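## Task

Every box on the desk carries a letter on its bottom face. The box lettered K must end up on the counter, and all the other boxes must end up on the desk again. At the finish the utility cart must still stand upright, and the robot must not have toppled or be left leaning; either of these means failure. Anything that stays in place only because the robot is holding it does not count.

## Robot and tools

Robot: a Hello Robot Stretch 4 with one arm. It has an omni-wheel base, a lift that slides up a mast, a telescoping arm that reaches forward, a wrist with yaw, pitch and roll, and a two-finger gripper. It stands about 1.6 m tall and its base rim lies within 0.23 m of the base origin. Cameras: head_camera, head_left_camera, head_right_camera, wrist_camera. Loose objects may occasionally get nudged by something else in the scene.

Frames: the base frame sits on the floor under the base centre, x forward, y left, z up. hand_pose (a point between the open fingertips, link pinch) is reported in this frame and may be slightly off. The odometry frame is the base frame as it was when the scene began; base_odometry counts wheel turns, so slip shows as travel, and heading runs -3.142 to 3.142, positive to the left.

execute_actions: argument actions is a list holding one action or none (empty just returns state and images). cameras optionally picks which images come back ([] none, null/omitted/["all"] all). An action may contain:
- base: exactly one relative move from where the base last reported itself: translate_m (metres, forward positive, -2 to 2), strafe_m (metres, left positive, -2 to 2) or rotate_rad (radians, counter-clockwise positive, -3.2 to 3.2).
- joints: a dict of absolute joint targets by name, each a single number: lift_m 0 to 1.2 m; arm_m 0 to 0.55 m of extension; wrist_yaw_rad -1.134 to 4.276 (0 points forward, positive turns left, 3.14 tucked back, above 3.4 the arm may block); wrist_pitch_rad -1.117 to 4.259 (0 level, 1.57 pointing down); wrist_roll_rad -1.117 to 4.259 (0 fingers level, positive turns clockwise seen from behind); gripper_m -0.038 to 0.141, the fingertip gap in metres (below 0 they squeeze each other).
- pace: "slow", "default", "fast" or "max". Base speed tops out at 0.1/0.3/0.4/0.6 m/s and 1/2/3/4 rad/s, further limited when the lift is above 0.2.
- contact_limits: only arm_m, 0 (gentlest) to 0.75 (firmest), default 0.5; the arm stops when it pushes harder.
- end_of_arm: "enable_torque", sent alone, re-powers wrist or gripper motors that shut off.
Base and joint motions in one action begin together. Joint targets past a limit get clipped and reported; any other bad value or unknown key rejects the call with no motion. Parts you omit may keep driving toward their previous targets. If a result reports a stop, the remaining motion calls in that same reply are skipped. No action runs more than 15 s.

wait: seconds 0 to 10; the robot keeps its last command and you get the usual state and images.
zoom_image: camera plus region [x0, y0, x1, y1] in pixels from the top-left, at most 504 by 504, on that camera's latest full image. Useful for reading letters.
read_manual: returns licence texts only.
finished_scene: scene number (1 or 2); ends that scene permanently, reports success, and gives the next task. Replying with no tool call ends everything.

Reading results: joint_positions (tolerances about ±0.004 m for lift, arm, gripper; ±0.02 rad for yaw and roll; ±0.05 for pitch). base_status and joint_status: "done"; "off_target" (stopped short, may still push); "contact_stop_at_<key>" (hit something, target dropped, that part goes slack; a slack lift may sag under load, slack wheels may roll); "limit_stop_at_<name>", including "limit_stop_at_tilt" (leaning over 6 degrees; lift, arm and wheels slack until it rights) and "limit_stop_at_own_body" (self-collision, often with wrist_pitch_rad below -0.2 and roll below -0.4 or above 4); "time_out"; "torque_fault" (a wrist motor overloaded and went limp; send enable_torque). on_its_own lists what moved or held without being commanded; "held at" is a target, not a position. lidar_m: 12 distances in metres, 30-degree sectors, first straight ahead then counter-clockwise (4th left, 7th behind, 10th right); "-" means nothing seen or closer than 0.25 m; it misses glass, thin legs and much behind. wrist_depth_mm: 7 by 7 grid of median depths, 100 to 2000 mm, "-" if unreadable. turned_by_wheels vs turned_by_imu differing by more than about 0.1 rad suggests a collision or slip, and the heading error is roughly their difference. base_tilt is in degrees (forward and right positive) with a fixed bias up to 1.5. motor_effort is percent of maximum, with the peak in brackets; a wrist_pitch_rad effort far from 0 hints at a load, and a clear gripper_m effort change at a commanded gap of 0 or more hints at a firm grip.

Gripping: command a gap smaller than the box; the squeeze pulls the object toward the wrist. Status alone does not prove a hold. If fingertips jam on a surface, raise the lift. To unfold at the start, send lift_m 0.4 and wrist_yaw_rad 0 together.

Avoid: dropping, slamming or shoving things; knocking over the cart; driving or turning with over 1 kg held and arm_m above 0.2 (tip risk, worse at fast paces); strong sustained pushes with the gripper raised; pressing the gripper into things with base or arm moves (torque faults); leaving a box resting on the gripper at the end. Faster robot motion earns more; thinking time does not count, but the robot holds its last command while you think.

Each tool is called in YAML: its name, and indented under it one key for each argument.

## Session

execute_actions:
  actions: []

Scene clock: 0.00 s.
base_odometry: x=+0.000 y=+0.000 heading=+0.000 (m, m, rad; odometry frame)
turned_by_wheels: +0.000 (rad since the last result)
turned_by_imu: +0.000 (rad since the last result)
base_tilt: forward=+0.5 right=+1.2 (deg)
lidar_m: 1.84 2.06 1.90 2.61 2.52 2.22 1.41 1.38 1.01 0.78 0.74 0.82
base_status: not commanded
joint_positions: lift_m=+0.122 arm_m=-0.001 wrist_yaw_rad=+3.221 wrist_pitch_rad=-0.016 wrist_roll_rad=-0.012 gripper_m=+0.057
joint_status: not commanded
motor_effort: lift_m=+18 arm_m=+0 wrist_yaw_rad=-2 wrist_pitch_rad=-6 wrist_roll_rad=+1 gripper_m=-3 wheel_0=+0 wheel_1=+0 wheel_2=+0 (%)
hand_pose: x=-0.1249 y=+0.0641 z=+0.3052 quat_wxyz=(-0.040, +0.008, -0.006, +0.999) (m; base frame)
wrist_depth_mm: - - 137 1863 - - - / - - 135 1808 - - - / - - 135 287 - - - / - 121 137 1983 - - - / 204 1576 1537 1863 - - - / 211 1138 198 1255 211 1308 1397 / 216 732 778 146 778 809 878
pictures: head_camera, head_left_camera, head_right_camera, wrist_camera
Images, in order (width x height): head_camera 420x560, head_left_camera 420x672, head_right_camera 420x672, wrist_camera 616x392.

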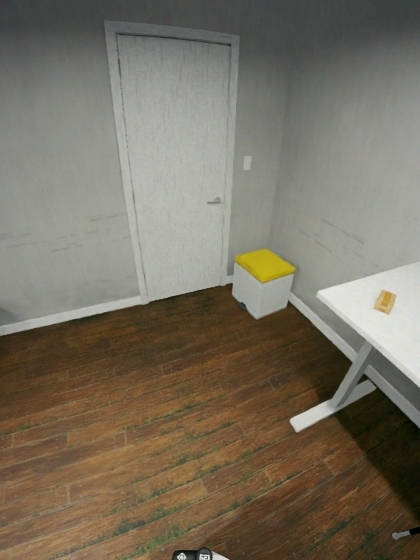

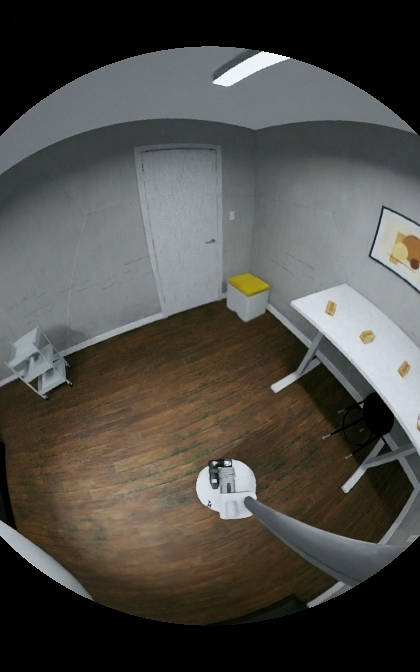

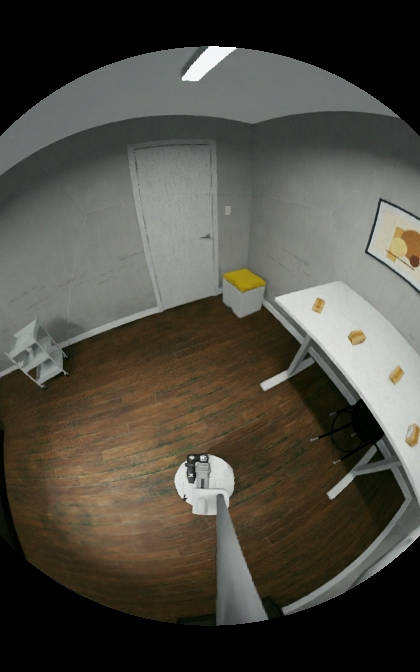

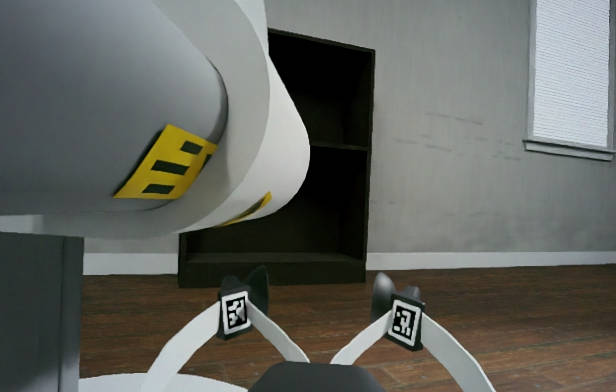

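execute_actions:
  actions:
    - {"base": {"rotate_rad": -1.13}, "joints": {"lift_m": 0.8, "wrist_yaw_rad": 0, "wrist_roll_rad": 0, "gripper_m": 0.105}, "pace": "max"}

Scene clock: 12.27 s.
base_odometry: x=+0.000 y=+0.000 heading=-1.130 (m, m, rad; odometry frame)
turned_by_wheels: -1.130 (rad since the last result)
turned_by_imu: -1.135 (rad since the last result)
base_tilt: forward=+0.6 right=+1.1 (deg)
lidar_m: 0.75 0.79 1.82 2.06 1.90 2.05 2.54 2.40 1.44 1.37 1.09 0.79
base_status: done
joint_positions: lift_m=+0.800 arm_m=-0.001 wrist_yaw_rad=+0.000 wrist_pitch_rad=-0.017 wrist_roll_rad=+0.000 gripper_m=+0.105
joint_status: all done
motor_effort: lift_m=+19(21) arm_m=+0(0) wrist_yaw_rad=-2(8) wrist_pitch_rad=-5(5) wrist_roll_rad=+2(5) gripper_m=-1(4) wheel_0=+0(9) wheel_1=-2(7) wheel_2=-1(9) (%)
hand_pose: x=+0.4581 y=-0.0873 z=+0.9829 quat_wxyz=(+1.000, +0.000, -0.008, +0.000) (m; base frame)
wrist_depth_mm: 1336 1336 1336 1336 1336 1308 1336 / 1336 1336 1308 1336 1336 1336 1308 / 1336 1336 1308 1336 1336 1336 1308 / 1336 1366 1336 1336 1336 1308 1366 / 661 654 691 609 634 591 683 / 960 1366 198 1336 1336 1308 1098 / 917 1336 1308 146 1308 1308 904
pictures: head_camera, head_left_camera, head_right_camera, wrist_camera
Images, in order (width x height): head_camera 420x560, head_left_camera 420x672, head_right_camera 420x672, wrist_camera 616x392.

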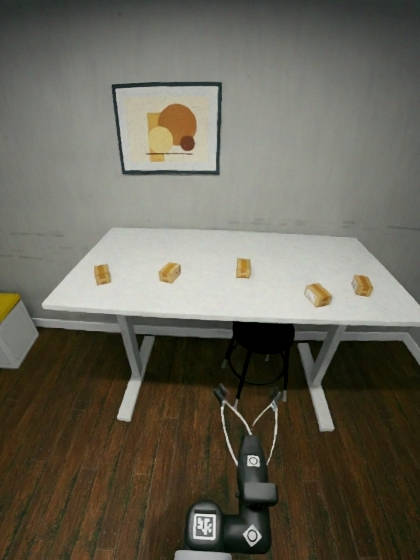

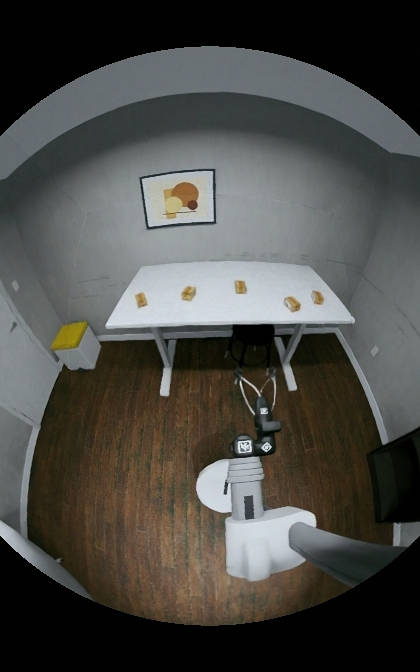

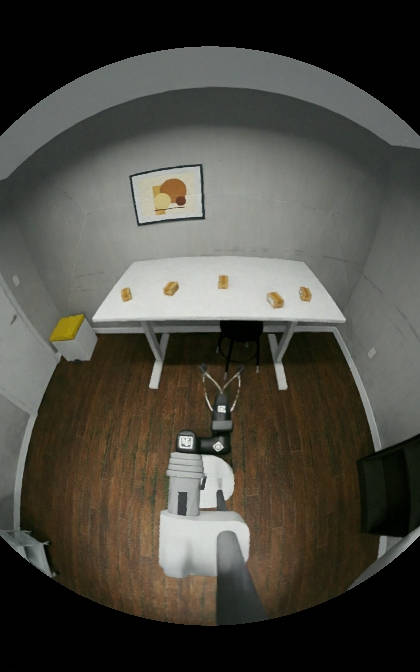

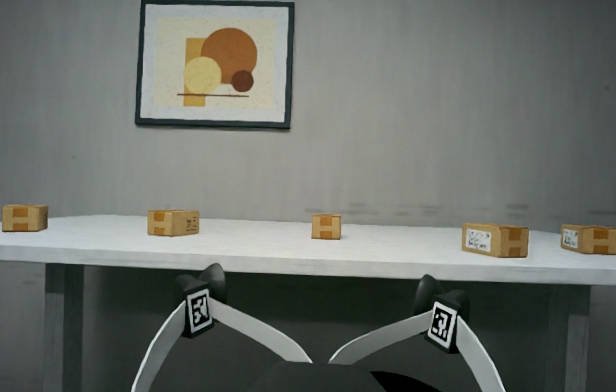

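execute_actions:
  actions:
    - {"base": {"translate_m": 0.33}, "joints": {"lift_m": 0.95, "wrist_pitch_rad": 0.22, "wrist_yaw_rad": -0.13, "arm_m": 0.25}, "pace": "max"}
  cameras: ["head_camera", "wrist_camera"]

Scene clock: 36.50 s.
base_odometry: x=+0.141 y=-0.298 heading=-1.130 (m, m, rad; odometry frame)
turned_by_wheels: +0.000 (rad since the last result)
turned_by_imu: -0.002 (rad since the last result)
base_tilt: forward=+0.5 right=+1.1 (deg)
lidar_m: 0.43 0.45 0.65 2.05 2.15 2.14 2.91 2.38 1.43 1.54 0.61 0.45
base_status: done
joint_positions: lift_m=+0.950 arm_m=+0.249 wrist_yaw_rad=-0.130 wrist_pitch_rad=+0.222 wrist_roll_rad=+0.000 gripper_m=+0.105
joint_status: all done
motor_effort: lift_m=+19(23) arm_m=+6(8) wrist_yaw_rad=-2(4) wrist_pitch_rad=-5(5) wrist_roll_rad=+3(1) gripper_m=-3(2) wheel_0=+1(8) wheel_1=+0(9) wheel_2=+0(13) (%)
hand_pose: x=+0.6875 y=-0.1231 z=+1.0646 quat_wxyz=(+0.992, +0.007, +0.111, -0.064) (m; base frame)
wrist_depth_mm: 640 654 691 707 723 741 750 / 683 691 715 732 750 768 788 / 699 723 723 759 768 809 820 / 723 741 759 778 798 820 842 / 544 549 564 580 585 597 603 / 397 404 198 415 399 402 427 / 315 306 322 146 315 303 330
pictures: head_camera, wrist_camera
Images, in order (width x height): head_camera 420x560, wrist_camera 616x392.

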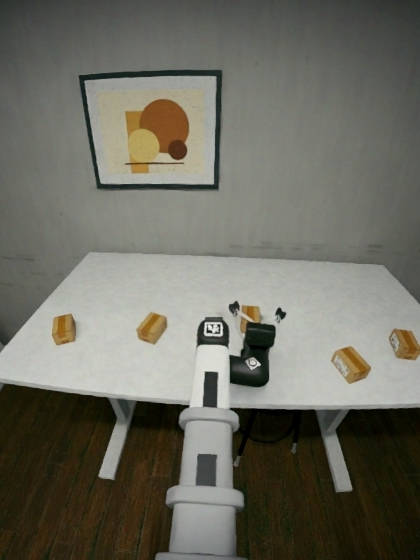

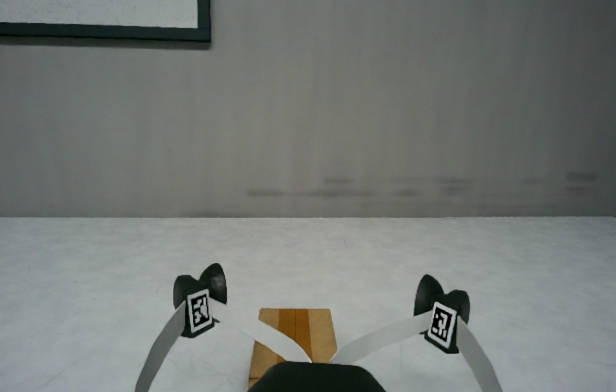

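execute_actions:
  actions:
    - {"joints": {"wrist_pitch_rad": 0.5, "wrist_yaw_rad": -0.09, "arm_m": 0.308, "lift_m": 0.948, "gripper_m": 0.02}, "pace": "max"}
  cameras: ["wrist_camera"]

Scene clock: 47.93 s.
base_odometry: x=+0.141 y=-0.298 heading=-1.130 (m, m, rad; odometry frame)
turned_by_wheels: +0.000 (rad since the last result)
turned_by_imu: -0.001 (rad since the last result)
base_tilt: forward=+0.5 right=+1.1 (deg)
lidar_m: 0.43 0.46 0.62 2.04 2.16 2.13 2.88 2.40 1.44 1.52 0.63 0.46
base_status: not commanded
joint_positions: lift_m=+0.948 arm_m=+0.307 wrist_yaw_rad=-0.090 wrist_pitch_rad=+0.503 wrist_roll_rad=+0.000 gripper_m=+0.020
joint_status: all done
motor_effort: lift_m=+16(18) arm_m=+6(8) wrist_yaw_rad=-2(3) wrist_pitch_rad=-7(9) wrist_roll_rad=+3(1) gripper_m=-19(18) wheel_0=+1(1) wheel_1=+0(0) wheel_2=+0(0) (%)
hand_pose: x=+0.7217 y=-0.1098 z=+0.9874 quat_wxyz=(+0.968, +0.011, +0.248, -0.043) (m; base frame)
wrist_depth_mm: 609 615 621 627 640 647 661 / 647 661 661 683 683 691 707 / 517 517 521 525 530 544 544 / 382 382 387 389 394 394 399 / 303 306 306 221 297 312 312 / 251 254 186 182 190 258 258 / 215 209 211 179 207 206 220
pictures: wrist_camera
Images, in order (width x height): wrist_camera 616x392.

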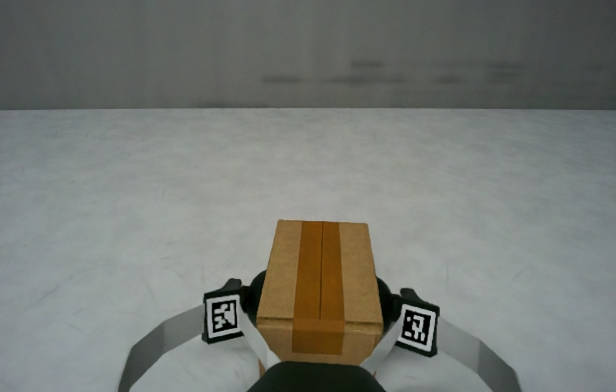

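execute_actions:
  actions:
    - {"joints": {"wrist_pitch_rad": -0.9, "wrist_yaw_rad": 1.3, "wrist_roll_rad": 1.35, "lift_m": 0.952}, "pace": "fast"}
  cameras: ["head_camera"]

Scene clock: 55.77 s.
base_odometry: x=+0.141 y=-0.298 heading=-1.130 (m, m, rad; odometry frame)
turned_by_wheels: +0.000 (rad since the last result)
turned_by_imu: -0.001 (rad since the last result)
base_tilt: forward=+0.5 right=+1.1 (deg)
lidar_m: 0.42 0.46 0.63 2.04 2.15 2.14 2.90 2.40 1.44 1.54 0.60 0.45
base_status: not commanded
joint_positions: lift_m=+0.952 arm_m=+0.307 wrist_yaw_rad=+1.300 wrist_pitch_rad=-0.897 wrist_roll_rad=+1.350 gripper_m=+0.020
joint_status: all done
motor_effort: lift_m=+20(22) arm_m=+7(7) wrist_yaw_rad=+0(5) wrist_pitch_rad=-7(16) wrist_roll_rad=+3(5) gripper_m=-17(20) wheel_0=+1(1) wheel_1=+0(0) wheel_2=+0(0) (%)
hand_pose: x=+0.6102 y=+0.1499 z=+1.3555 quat_wxyz=(+0.396, +0.653, +0.071, +0.641) (m; base frame)
wrist_depth_mm: 960 1078 1229 1060 891 741 676 / 991 1138 1281 1366 1118 917 798 / 1042 1138 1308 1499 1430 1138 960 / 1025 1160 1336 1537 1808 1537 1205 / 1060 1182 1397 221 1983 - 1618 / 1078 1205 186 182 187 - 1756 / 1118 1229 1430 179 - 170 1708
pictures: head_camera
Images, in order (width x height): head_camera 420x560.

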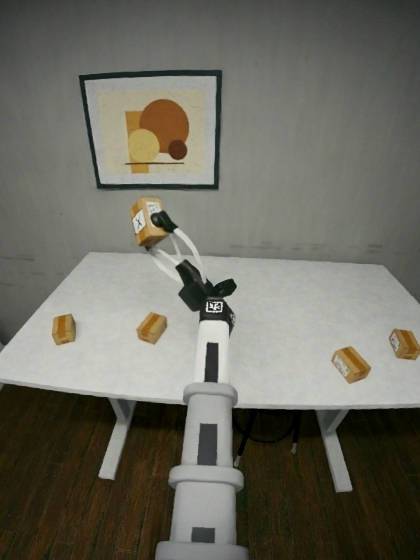

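zoom_image:
  camera: "head_camera"
  region: [115, 185, 185, 255]

zoom_image:
  camera: "head_camera"
  region: [300, 310, 420, 420]

zoom_image:
  camera: "head_camera"
  region: [30, 295, 190, 405]

Region (115, 185, 185, 255) of head_camera's 420x560 image, scaled by 7.200, with more detail than that image has.

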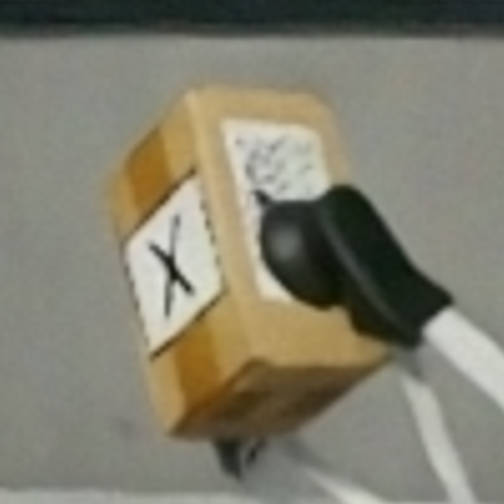

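Region (300, 310, 420, 420) of head_camera's 420x560 image, scaled by 4.200, with more detail than that image has; it fills the top 462 rows of this view, and the rest is white.

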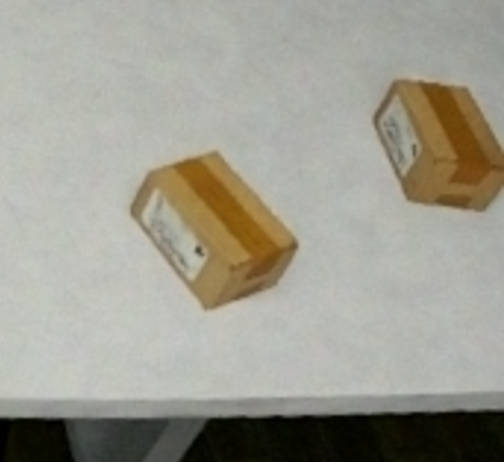

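Region (30, 295, 190, 405) of head_camera's 420x560 image, scaled by 3.150, with more detail than that image has; it fills the top 346 rows of this view, and the rest is white.

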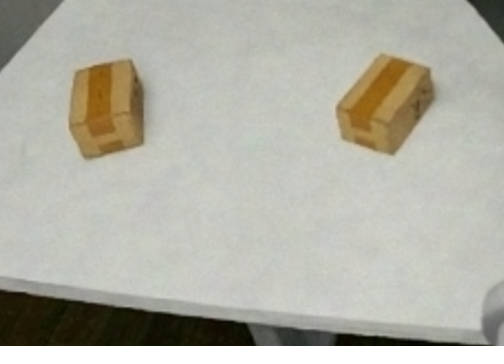

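execute_actions:
  actions:
    - {"base": {"strafe_m": 0.12}, "joints": {"wrist_pitch_rad": 0.5, "wrist_yaw_rad": -0.25, "wrist_roll_rad": 0}, "pace": "max"}
  cameras: []

execute_actions:
  actions:
    - {"joints": {"gripper_m": 0.09, "lift_m": 0.948}, "pace": "fast"}
  cameras: ["head_camera", "wrist_camera"]

Scene clock: 88.73 s.
base_odometry: x=+0.249 y=-0.247 heading=-1.130 (m, m, rad; odometry frame)
turned_by_wheels: +0.000 (rad since the last result)
turned_by_imu: -0.002 (rad since the last result)
base_tilt: forward=+0.4 right=+1.2 (deg)
lidar_m: 0.42 0.46 0.63 1.92 2.03 2.04 2.90 2.58 1.55 1.58 0.63 0.45
base_status: done
joint_positions: lift_m=+0.952 arm_m=+0.307 wrist_yaw_rad=-0.250 wrist_pitch_rad=+0.503 wrist_roll_rad=+0.000 gripper_m=+0.020
joint_status: all done
motor_effort: lift_m=+21(21) arm_m=+7(7) wrist_yaw_rad=-2(7) wrist_pitch_rad=-8(10) wrist_roll_rad=+1(6) gripper_m=-17(17) wheel_0=-1(12) wheel_1=-2(8) wheel_2=+0(1) (%)
hand_pose: x=+0.7011 y=-0.1472 z=+0.9910 quat_wxyz=(+0.961, +0.031, +0.247, -0.121) (m; base frame)
wrist_depth_mm: 574 591 634 654 683 732 759 / 609 640 676 707 741 778 820 / 525 530 535 539 544 549 559 / 387 392 397 397 399 402 410 / 309 310 314 220 304 320 320 / 256 258 186 182 190 264 263 / 219 213 216 179 211 211 224
pictures: none
No camera images: the call's "cameras" was empty. Leave "cameras" out to get every camera's image.

Scene clock: 90.23 s.
base_odometry: x=+0.249 y=-0.247 heading=-1.130 (m, m, rad; odometry frame)
turned_by_wheels: +0.000 (rad since the last result)
turned_by_imu: +0.000 (rad since the last result)
base_tilt: forward=+0.5 right=+1.1 (deg)
lidar_m: 0.42 0.44 0.63 1.93 2.01 2.05 2.91 2.59 1.55 1.57 0.63 0.46
base_status: not commanded
joint_positions: lift_m=+0.948 arm_m=+0.307 wrist_yaw_rad=-0.250 wrist_pitch_rad=+0.502 wrist_roll_rad=+0.000 gripper_m=+0.090
joint_status: all done
motor_effort: lift_m=+16(19) arm_m=+6(7) wrist_yaw_rad=-2(2) wrist_pitch_rad=-4(8) wrist_roll_rad=+0(2) gripper_m=-1(18) wheel_0=-1(1) wheel_1=-2(2) wheel_2=+0(0) (%)
hand_pose: x=+0.7012 y=-0.1472 z=+0.9875 quat_wxyz=(+0.961, +0.031, +0.247, -0.121) (m; base frame)
wrist_depth_mm: 569 597 634 661 691 732 778 / 609 640 668 691 750 788 809 / 521 525 525 530 535 539 549 / 384 387 389 392 394 397 397 / 304 304 307 230 312 314 314 / 252 253 197 191 198 258 258 / 215 211 218 145 213 213 220
pictures: head_camera, wrist_camera
Images, in order (width x height): head_camera 420x560, wrist_camera 616x392.

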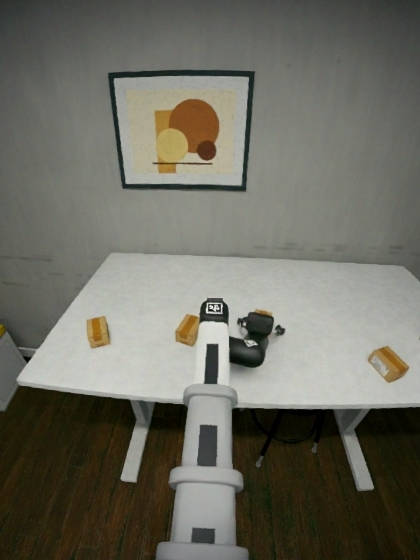

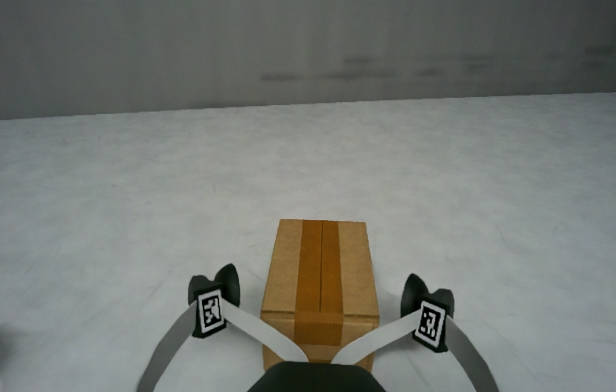

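execute_actions:
  actions:
    - {"base": {"strafe_m": 0.212}, "joints": {"wrist_pitch_rad": 0.22, "arm_m": 0.24, "gripper_m": 0.1}, "pace": "max"}
  cameras: ["head_camera", "wrist_camera"]

Scene clock: 94.60 s.
base_odometry: x=+0.441 y=-0.157 heading=-1.131 (m, m, rad; odometry frame)
turned_by_wheels: +0.000 (rad since the last result)
turned_by_imu: -0.002 (rad since the last result)
base_tilt: forward=+0.4 right=+1.1 (deg)
lidar_m: 0.43 0.46 1.37 1.71 1.81 1.90 2.93 2.88 1.78 1.76 0.61 0.45
base_status: done
joint_positions: lift_m=+0.948 arm_m=+0.241 wrist_yaw_rad=-0.250 wrist_pitch_rad=+0.222 wrist_roll_rad=+0.000 gripper_m=+0.100
joint_status: all done
motor_effort: lift_m=+17(17) arm_m=-6(8) wrist_yaw_rad=-2(1) wrist_pitch_rad=-6(12) wrist_roll_rad=-1(2) gripper_m=-1(1) wheel_0=-1(11) wheel_1=-2(11) wheel_2=-1(2) (%)
hand_pose: x=+0.6631 y=-0.1543 z=+1.0627 quat_wxyz=(+0.986, +0.014, +0.110, -0.124) (m; base frame)
wrist_depth_mm: 627 654 683 715 778 831 854 / 654 691 732 768 809 842 891 / 683 723 750 798 842 891 931 / 699 741 768 809 854 891 960 / 535 549 559 574 585 585 597 / 394 399 195 413 394 343 345 / 312 301 304 146 312 300 291
pictures: head_camera, wrist_camera
Images, in order (width x height): head_camera 420x560, wrist_camera 616x392.

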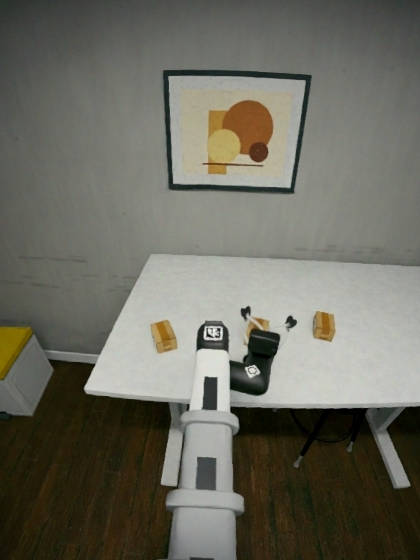

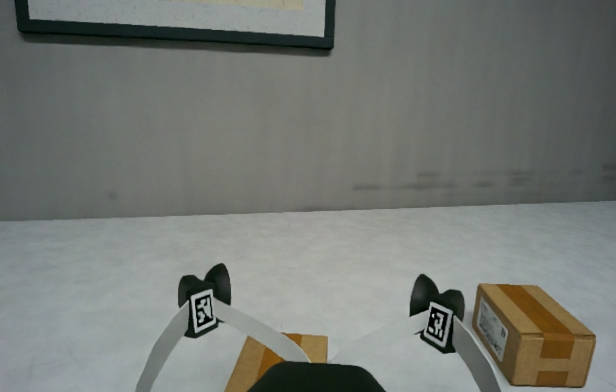

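execute_actions:
  actions:
    - {"joints": {"wrist_pitch_rad": 0.5, "wrist_yaw_rad": -0.165, "arm_m": 0.259, "gripper_m": 0.02}, "pace": "max"}
  cameras: ["wrist_camera"]

Scene clock: 103.33 s.
base_odometry: x=+0.441 y=-0.157 heading=-1.131 (m, m, rad; odometry frame)
turned_by_wheels: +0.000 (rad since the last result)
turned_by_imu: -0.001 (rad since the last result)
base_tilt: forward=+0.4 right=+1.1 (deg)
lidar_m: 0.43 0.47 1.37 1.72 1.79 1.89 2.92 2.87 1.79 1.76 0.62 0.45
base_status: not commanded
joint_positions: lift_m=+0.948 arm_m=+0.258 wrist_yaw_rad=-0.165 wrist_pitch_rad=+0.503 wrist_roll_rad=+0.000 gripper_m=+0.020
joint_status: all done
motor_effort: lift_m=+17(17) arm_m=+7(6) wrist_yaw_rad=+0(3) wrist_pitch_rad=-9(8) wrist_roll_rad=+1(1) gripper_m=-17(17) wheel_0=+0(1) wheel_1=-2(2) wheel_2=-1(1) (%)
hand_pose: x=+0.6637 y=-0.1278 z=+0.9873 quat_wxyz=(+0.965, +0.021, +0.248, -0.080) (m; base frame)
wrist_depth_mm: 627 647 668 691 699 741 750 / 654 683 699 732 750 778 788 / 517 521 521 525 535 539 544 / 384 387 387 392 394 394 324 / 304 306 307 221 298 314 297 / 251 255 185 183 190 258 258 / 215 209 211 176 207 208 220
pictures: wrist_camera
Images, in order (width x height): wrist_camera 616x392.

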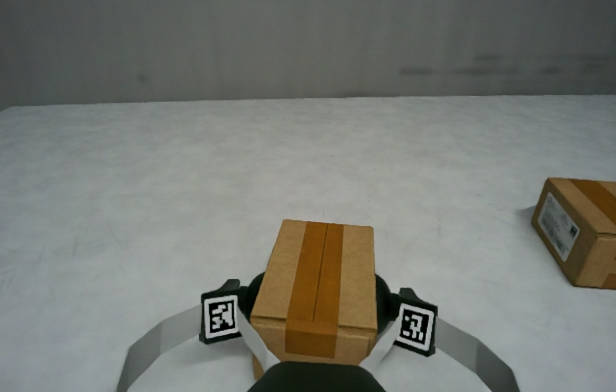

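execute_actions:
  actions:
    - {"joints": {"wrist_pitch_rad": -0.95, "wrist_yaw_rad": 1.28, "wrist_roll_rad": 1.42, "lift_m": 0.952}, "pace": "fast"}
  cameras: ["head_camera"]

Scene clock: 108.93 s.
base_odometry: x=+0.441 y=-0.157 heading=-1.131 (m, m, rad; odometry frame)
turned_by_wheels: +0.000 (rad since the last result)
turned_by_imu: -0.001 (rad since the last result)
base_tilt: forward=+0.6 right=+1.2 (deg)
lidar_m: 0.43 0.46 1.37 1.70 1.81 1.91 2.91 2.88 1.79 1.77 0.60 0.46
base_status: not commanded
joint_positions: lift_m=+0.952 arm_m=+0.258 wrist_yaw_rad=+1.280 wrist_pitch_rad=-0.948 wrist_roll_rad=+1.420 gripper_m=+0.020
joint_status: all done
motor_effort: lift_m=+21(22) arm_m=+7(7) wrist_yaw_rad=+0(5) wrist_pitch_rad=-6(15) wrist_roll_rad=+3(6) gripper_m=-17(17) wheel_0=+0(0) wheel_1=-2(2) wheel_2=-1(1) (%)
hand_pose: x=+0.5608 y=+0.1362 z=+1.3643 quat_wxyz=(+0.364, +0.672, +0.069, +0.642) (m; base frame)
wrist_depth_mm: 991 1118 1229 1118 976 842 750 / 1008 1118 1281 1366 1205 1008 878 / 1008 1118 1281 1464 1576 1281 1078 / 1025 1160 1308 1537 1808 1661 1397 / 1060 1182 1336 221 1863 1863 1618 / 1060 1182 185 182 190 1756 1537 / 1060 1138 1366 176 1808 168 1430
pictures: head_camera
Images, in order (width x height): head_camera 420x560.

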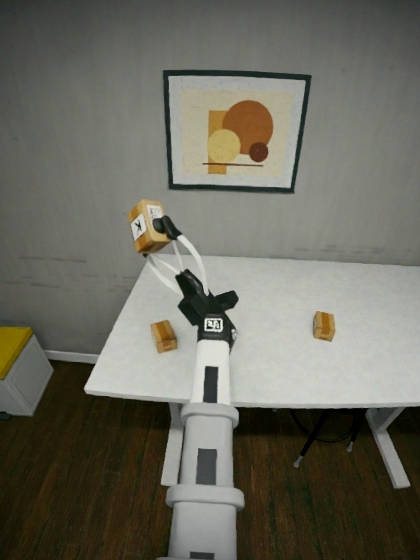

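zoom_image:
  camera: "head_camera"
  region: [110, 190, 185, 265]

Region (110, 190, 185, 265) of head_camera's 420x560 image, scaled by 6.720, with more detail than that image has.

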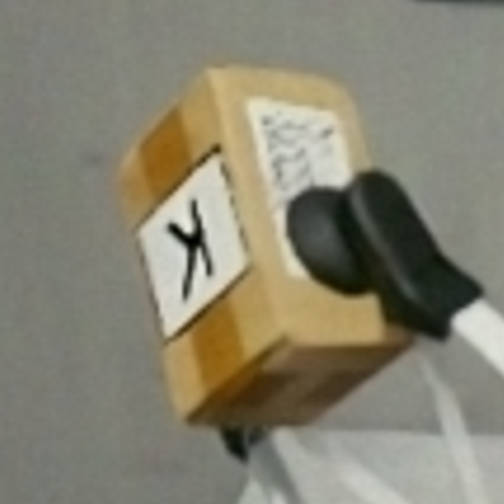

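execute_actions:
  actions:
    - {"base": {"rotate_rad": -3.13}, "joints": {"wrist_pitch_rad": -1.1, "wrist_yaw_rad": 0, "wrist_roll_rad": 0, "arm_m": 0.0, "lift_m": 0.2}, "pace": "max"}
  cameras: ["head_camera", "head_left_camera"]

Scene clock: 143.37 s.
base_odometry: x=+0.441 y=-0.157 heading=+2.023 (m, m, rad; odometry frame)
turned_by_wheels: -3.130 (rad since the last result)
turned_by_imu: -3.141 (rad since the last result)
base_tilt: forward=+0.5 right=+1.1 (deg)
lidar_m: 2.87 2.85 1.79 1.77 0.65 0.45 0.43 0.44 1.38 1.69 1.80 1.90
base_status: done
joint_positions: lift_m=+0.200 arm_m=+0.001 wrist_yaw_rad=+0.000 wrist_pitch_rad=-1.098 wrist_roll_rad=+0.000 gripper_m=+0.020
joint_status: all done
motor_effort: lift_m=+17(19) arm_m=-7(7) wrist_yaw_rad=+0(9) wrist_pitch_rad=-4(10) wrist_roll_rad=+0(3) gripper_m=-18(17) wheel_0=+2(9) wheel_1=+0(10) wheel_2=+0(8) (%)
hand_pose: x=+0.3034 y=-0.0874 z=+0.6352 quat_wxyz=(+0.853, +0.000, -0.522, +0.000) (m; base frame)
wrist_depth_mm: 1808 1808 1863 1808 1808 1756 1756 / 1921 1921 1983 1921 1921 1863 1921 / - - - - - - - / - - - - - - - / - - - 220 - - - / - - 186 183 190 - - / - - - 175 - - -
pictures: head_camera, head_left_camera
Images, in order (width x height): head_camera 420x560, head_left_camera 420x672.

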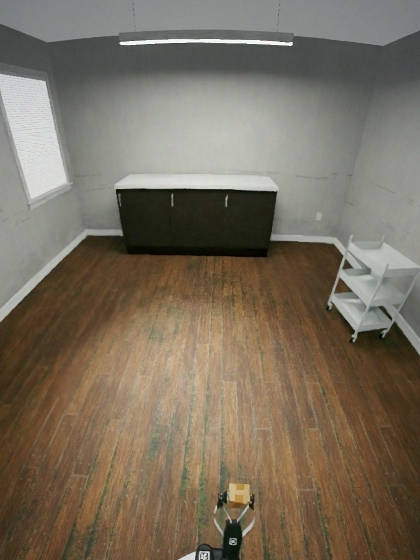

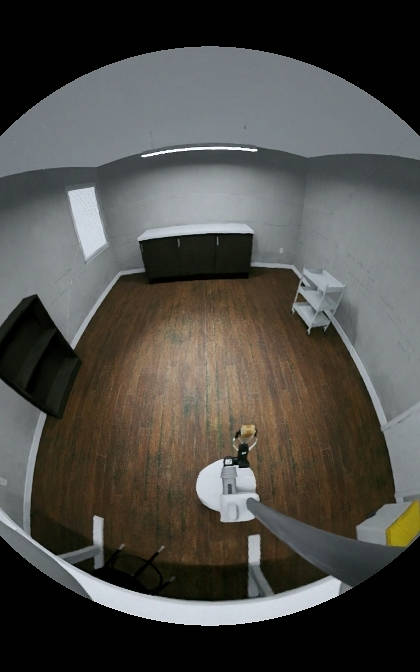

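zoom_image:
  camera: "head_camera"
  region: [100, 160, 300, 270]

Region (100, 160, 300, 270) of head_camera's 420x560 image, scaled by 2.520, with more detail than that image has; it fills the top 277 rows of this view, and the rest is white.

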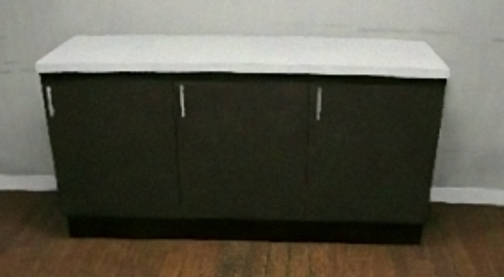

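execute_actions:
  actions:
    - {"base": {"translate_m": 2.0}, "joints": {"wrist_pitch_rad": 0.5, "arm_m": 0.55, "lift_m": 0.95}, "pace": "max"}
  cameras: ["head_camera", "wrist_camera"]

Scene clock: 155.87 s.
base_odometry: x=-0.433 y=+1.642 heading=+2.023 (m, m, rad; odometry frame)
turned_by_wheels: +0.000 (rad since the last result)
turned_by_imu: -0.004 (rad since the last result)
base_tilt: forward=+0.5 right=+1.0 (deg)
lidar_m: 0.85 0.90 1.21 1.99 1.89 2.66 2.69 2.47 1.16 1.06 1.80 0.91
base_status: done
joint_positions: lift_m=+0.950 arm_m=+0.548 wrist_yaw_rad=+0.000 wrist_pitch_rad=+0.503 wrist_roll_rad=+0.000 gripper_m=+0.020
joint_status: all done
joint sent to its limit — the command would take arm_m past its upper limit, so that joint was sent only as far as its limit.
motor_effort: lift_m=+20(22) arm_m=+6(9) wrist_yaw_rad=-1(1) wrist_pitch_rad=-7(8) wrist_roll_rad=+1(1) gripper_m=-19(17) wheel_0=+1(10) wheel_1=+0(9) wheel_2=+2(16) (%)
hand_pose: x=+0.9712 y=-0.0874 z=+0.9891 quat_wxyz=(+0.969, +0.000, +0.249, +0.000) (m; base frame)
wrist_depth_mm: 668 668 661 668 654 654 647 / 723 715 707 707 707 699 699 / 627 627 634 640 640 647 661 / 466 466 473 473 473 477 477 / 370 368 375 221 362 379 379 / 306 307 185 182 190 312 312 / 260 253 255 176 251 251 266
pictures: head_camera, wrist_camera
Images, in order (width x height): head_camera 420x560, wrist_camera 616x392.

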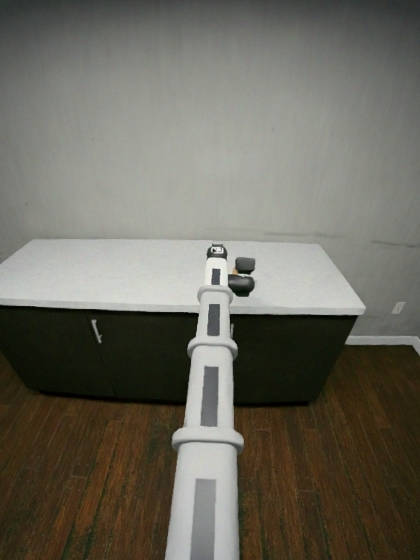

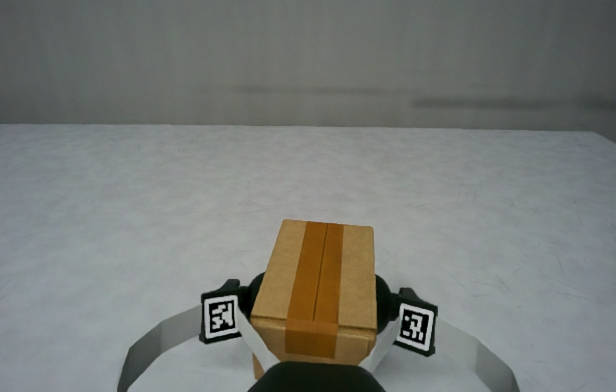

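execute_actions:
  actions:
    - {"base": {"translate_m": 0.035}, "joints": {"lift_m": 0.912}, "pace": "max"}
  cameras: []

Scene clock: 159.70 s.
base_odometry: x=-0.448 y=+1.674 heading=+2.023 (m, m, rad; odometry frame)
turned_by_wheels: +0.000 (rad since the last result)
turned_by_imu: -0.001 (rad since the last result)
base_tilt: forward=+0.5 right=+1.1 (deg)
lidar_m: 0.80 0.84 1.17 2.00 1.91 2.69 2.77 2.49 1.17 1.06 1.79 0.87
base_status: done
joint_positions: lift_m=+0.912 arm_m=+0.548 wrist_yaw_rad=+0.000 wrist_pitch_rad=+0.503 wrist_roll_rad=+0.000 gripper_m=+0.020
joint_status: all done
motor_effort: lift_m=+17(19) arm_m=+6(7) wrist_yaw_rad=-1(2) wrist_pitch_rad=-8(9) wrist_roll_rad=-1(2) gripper_m=-17(18) wheel_0=+1(8) wheel_1=+0(4) wheel_2=+3(10) (%)
hand_pose: x=+0.9712 y=-0.0874 z=+0.9512 quat_wxyz=(+0.969, +0.000, +0.249, +0.000) (m; base frame)
wrist_depth_mm: 640 634 634 627 627 621 615 / 691 676 683 668 668 668 661 / 521 530 530 535 535 544 549 / 389 392 394 394 397 399 402 / 309 310 312 220 303 315 317 / 254 256 185 183 190 262 262 / 218 212 214 176 210 210 222
pictures: none
No camera images: the call's "cameras" was empty. Leave "cameras" out to get every camera's image.

execute_actions:
  actions:
    - {"joints": {"gripper_m": 0.08, "lift_m": 0.909}, "pace": "fast"}
  cameras: ["wrist_camera"]

execute_actions:
  actions:
    - {"joints": {"wrist_pitch_rad": 0.28, "arm_m": 0.52}, "pace": "max"}
  cameras: ["head_camera", "head_right_camera", "wrist_camera"]

Scene clock: 163.87 s.
base_odometry: x=-0.448 y=+1.674 heading=+2.023 (m, m, rad; odometry frame)
turned_by_wheels: +0.000 (rad since the last result)
turned_by_imu: -0.001 (rad since the last result)
base_tilt: forward=+0.5 right=+1.0 (deg)
lidar_m: 0.81 0.85 1.16 2.00 1.92 2.70 2.80 2.50 1.16 1.07 1.79 0.87
base_status: not commanded
joint_positions: lift_m=+0.909 arm_m=+0.548 wrist_yaw_rad=+0.000 wrist_pitch_rad=+0.502 wrist_roll_rad=+0.000 gripper_m=+0.080
joint_status: all done
motor_effort: lift_m=+16(16) arm_m=+6(6) wrist_yaw_rad=-1(2) wrist_pitch_rad=-6(7) wrist_roll_rad=+0(2) gripper_m=-4(18) wheel_0=+1(1) wheel_1=-1(0) wheel_2=+3(3) (%)
hand_pose: x=+0.9713 y=-0.0874 z=+0.9485 quat_wxyz=(+0.969, +0.000, +0.249, +0.000) (m; base frame)
wrist_depth_mm: 640 647 627 627 634 621 621 / 691 683 676 683 676 668 668 / 521 521 525 530 530 539 544 / 384 389 389 389 394 397 399 / 304 307 309 231 301 314 314 / 252 255 194 191 196 260 258 / 215 211 219 145 213 213 221
pictures: wrist_camera
Images, in order (width x height): wrist_camera 616x392.

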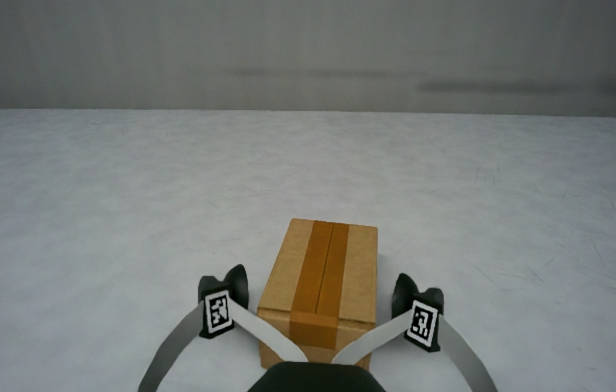

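Scene clock: 164.57 s.
base_odometry: x=-0.448 y=+1.674 heading=+2.023 (m, m, rad; odometry frame)
turned_by_wheels: +0.000 (rad since the last result)
turned_by_imu: +0.000 (rad since the last result)
base_tilt: forward=+0.6 right=+1.1 (deg)
lidar_m: 0.83 0.86 1.16 2.00 1.89 2.70 2.80 2.47 1.14 1.07 1.82 0.88
base_status: not commanded
joint_positions: lift_m=+0.909 arm_m=+0.521 wrist_yaw_rad=+0.000 wrist_pitch_rad=+0.282 wrist_roll_rad=+0.000 gripper_m=+0.080
joint_status: all done
motor_effort: lift_m=+16(17) arm_m=-7(6) wrist_yaw_rad=-2(2) wrist_pitch_rad=-5(12) wrist_roll_rad=+1(1) gripper_m=-2(2) wheel_0=+1(1) wheel_1=+0(0) wheel_2=+2(3) (%)
hand_pose: x=+0.9691 y=-0.0874 z=+1.0069 quat_wxyz=(+0.990, +0.000, +0.141, +0.000) (m; base frame)
wrist_depth_mm: 676 661 668 661 661 661 647 / 691 699 707 691 683 683 676 / 723 723 723 715 715 707 707 / 683 699 741 732 741 741 732 / 466 473 480 492 496 500 500 / 355 357 194 347 215 373 375 / 285 277 291 145 285 285 297
pictures: head_camera, head_right_camera, wrist_camera
Images, in order (width x height): head_camera 420x560, head_right_camera 420x672, wrist_camera 616x392.

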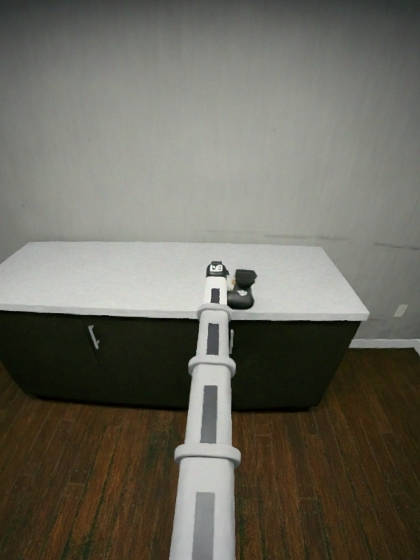

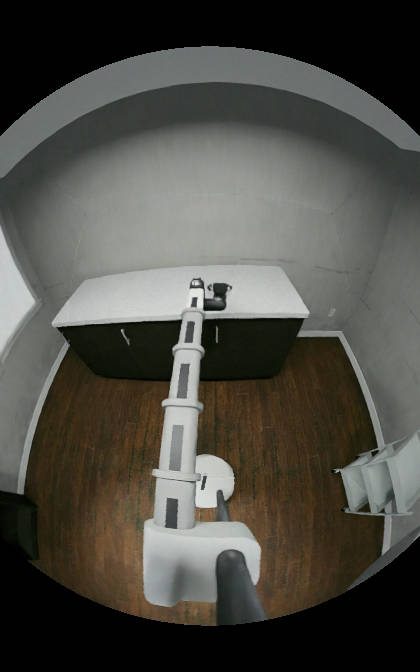

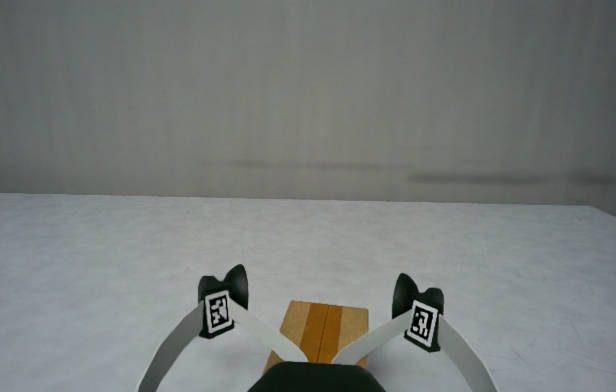

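finished_scene:
  scene: 2

The scene is finished: the task was done.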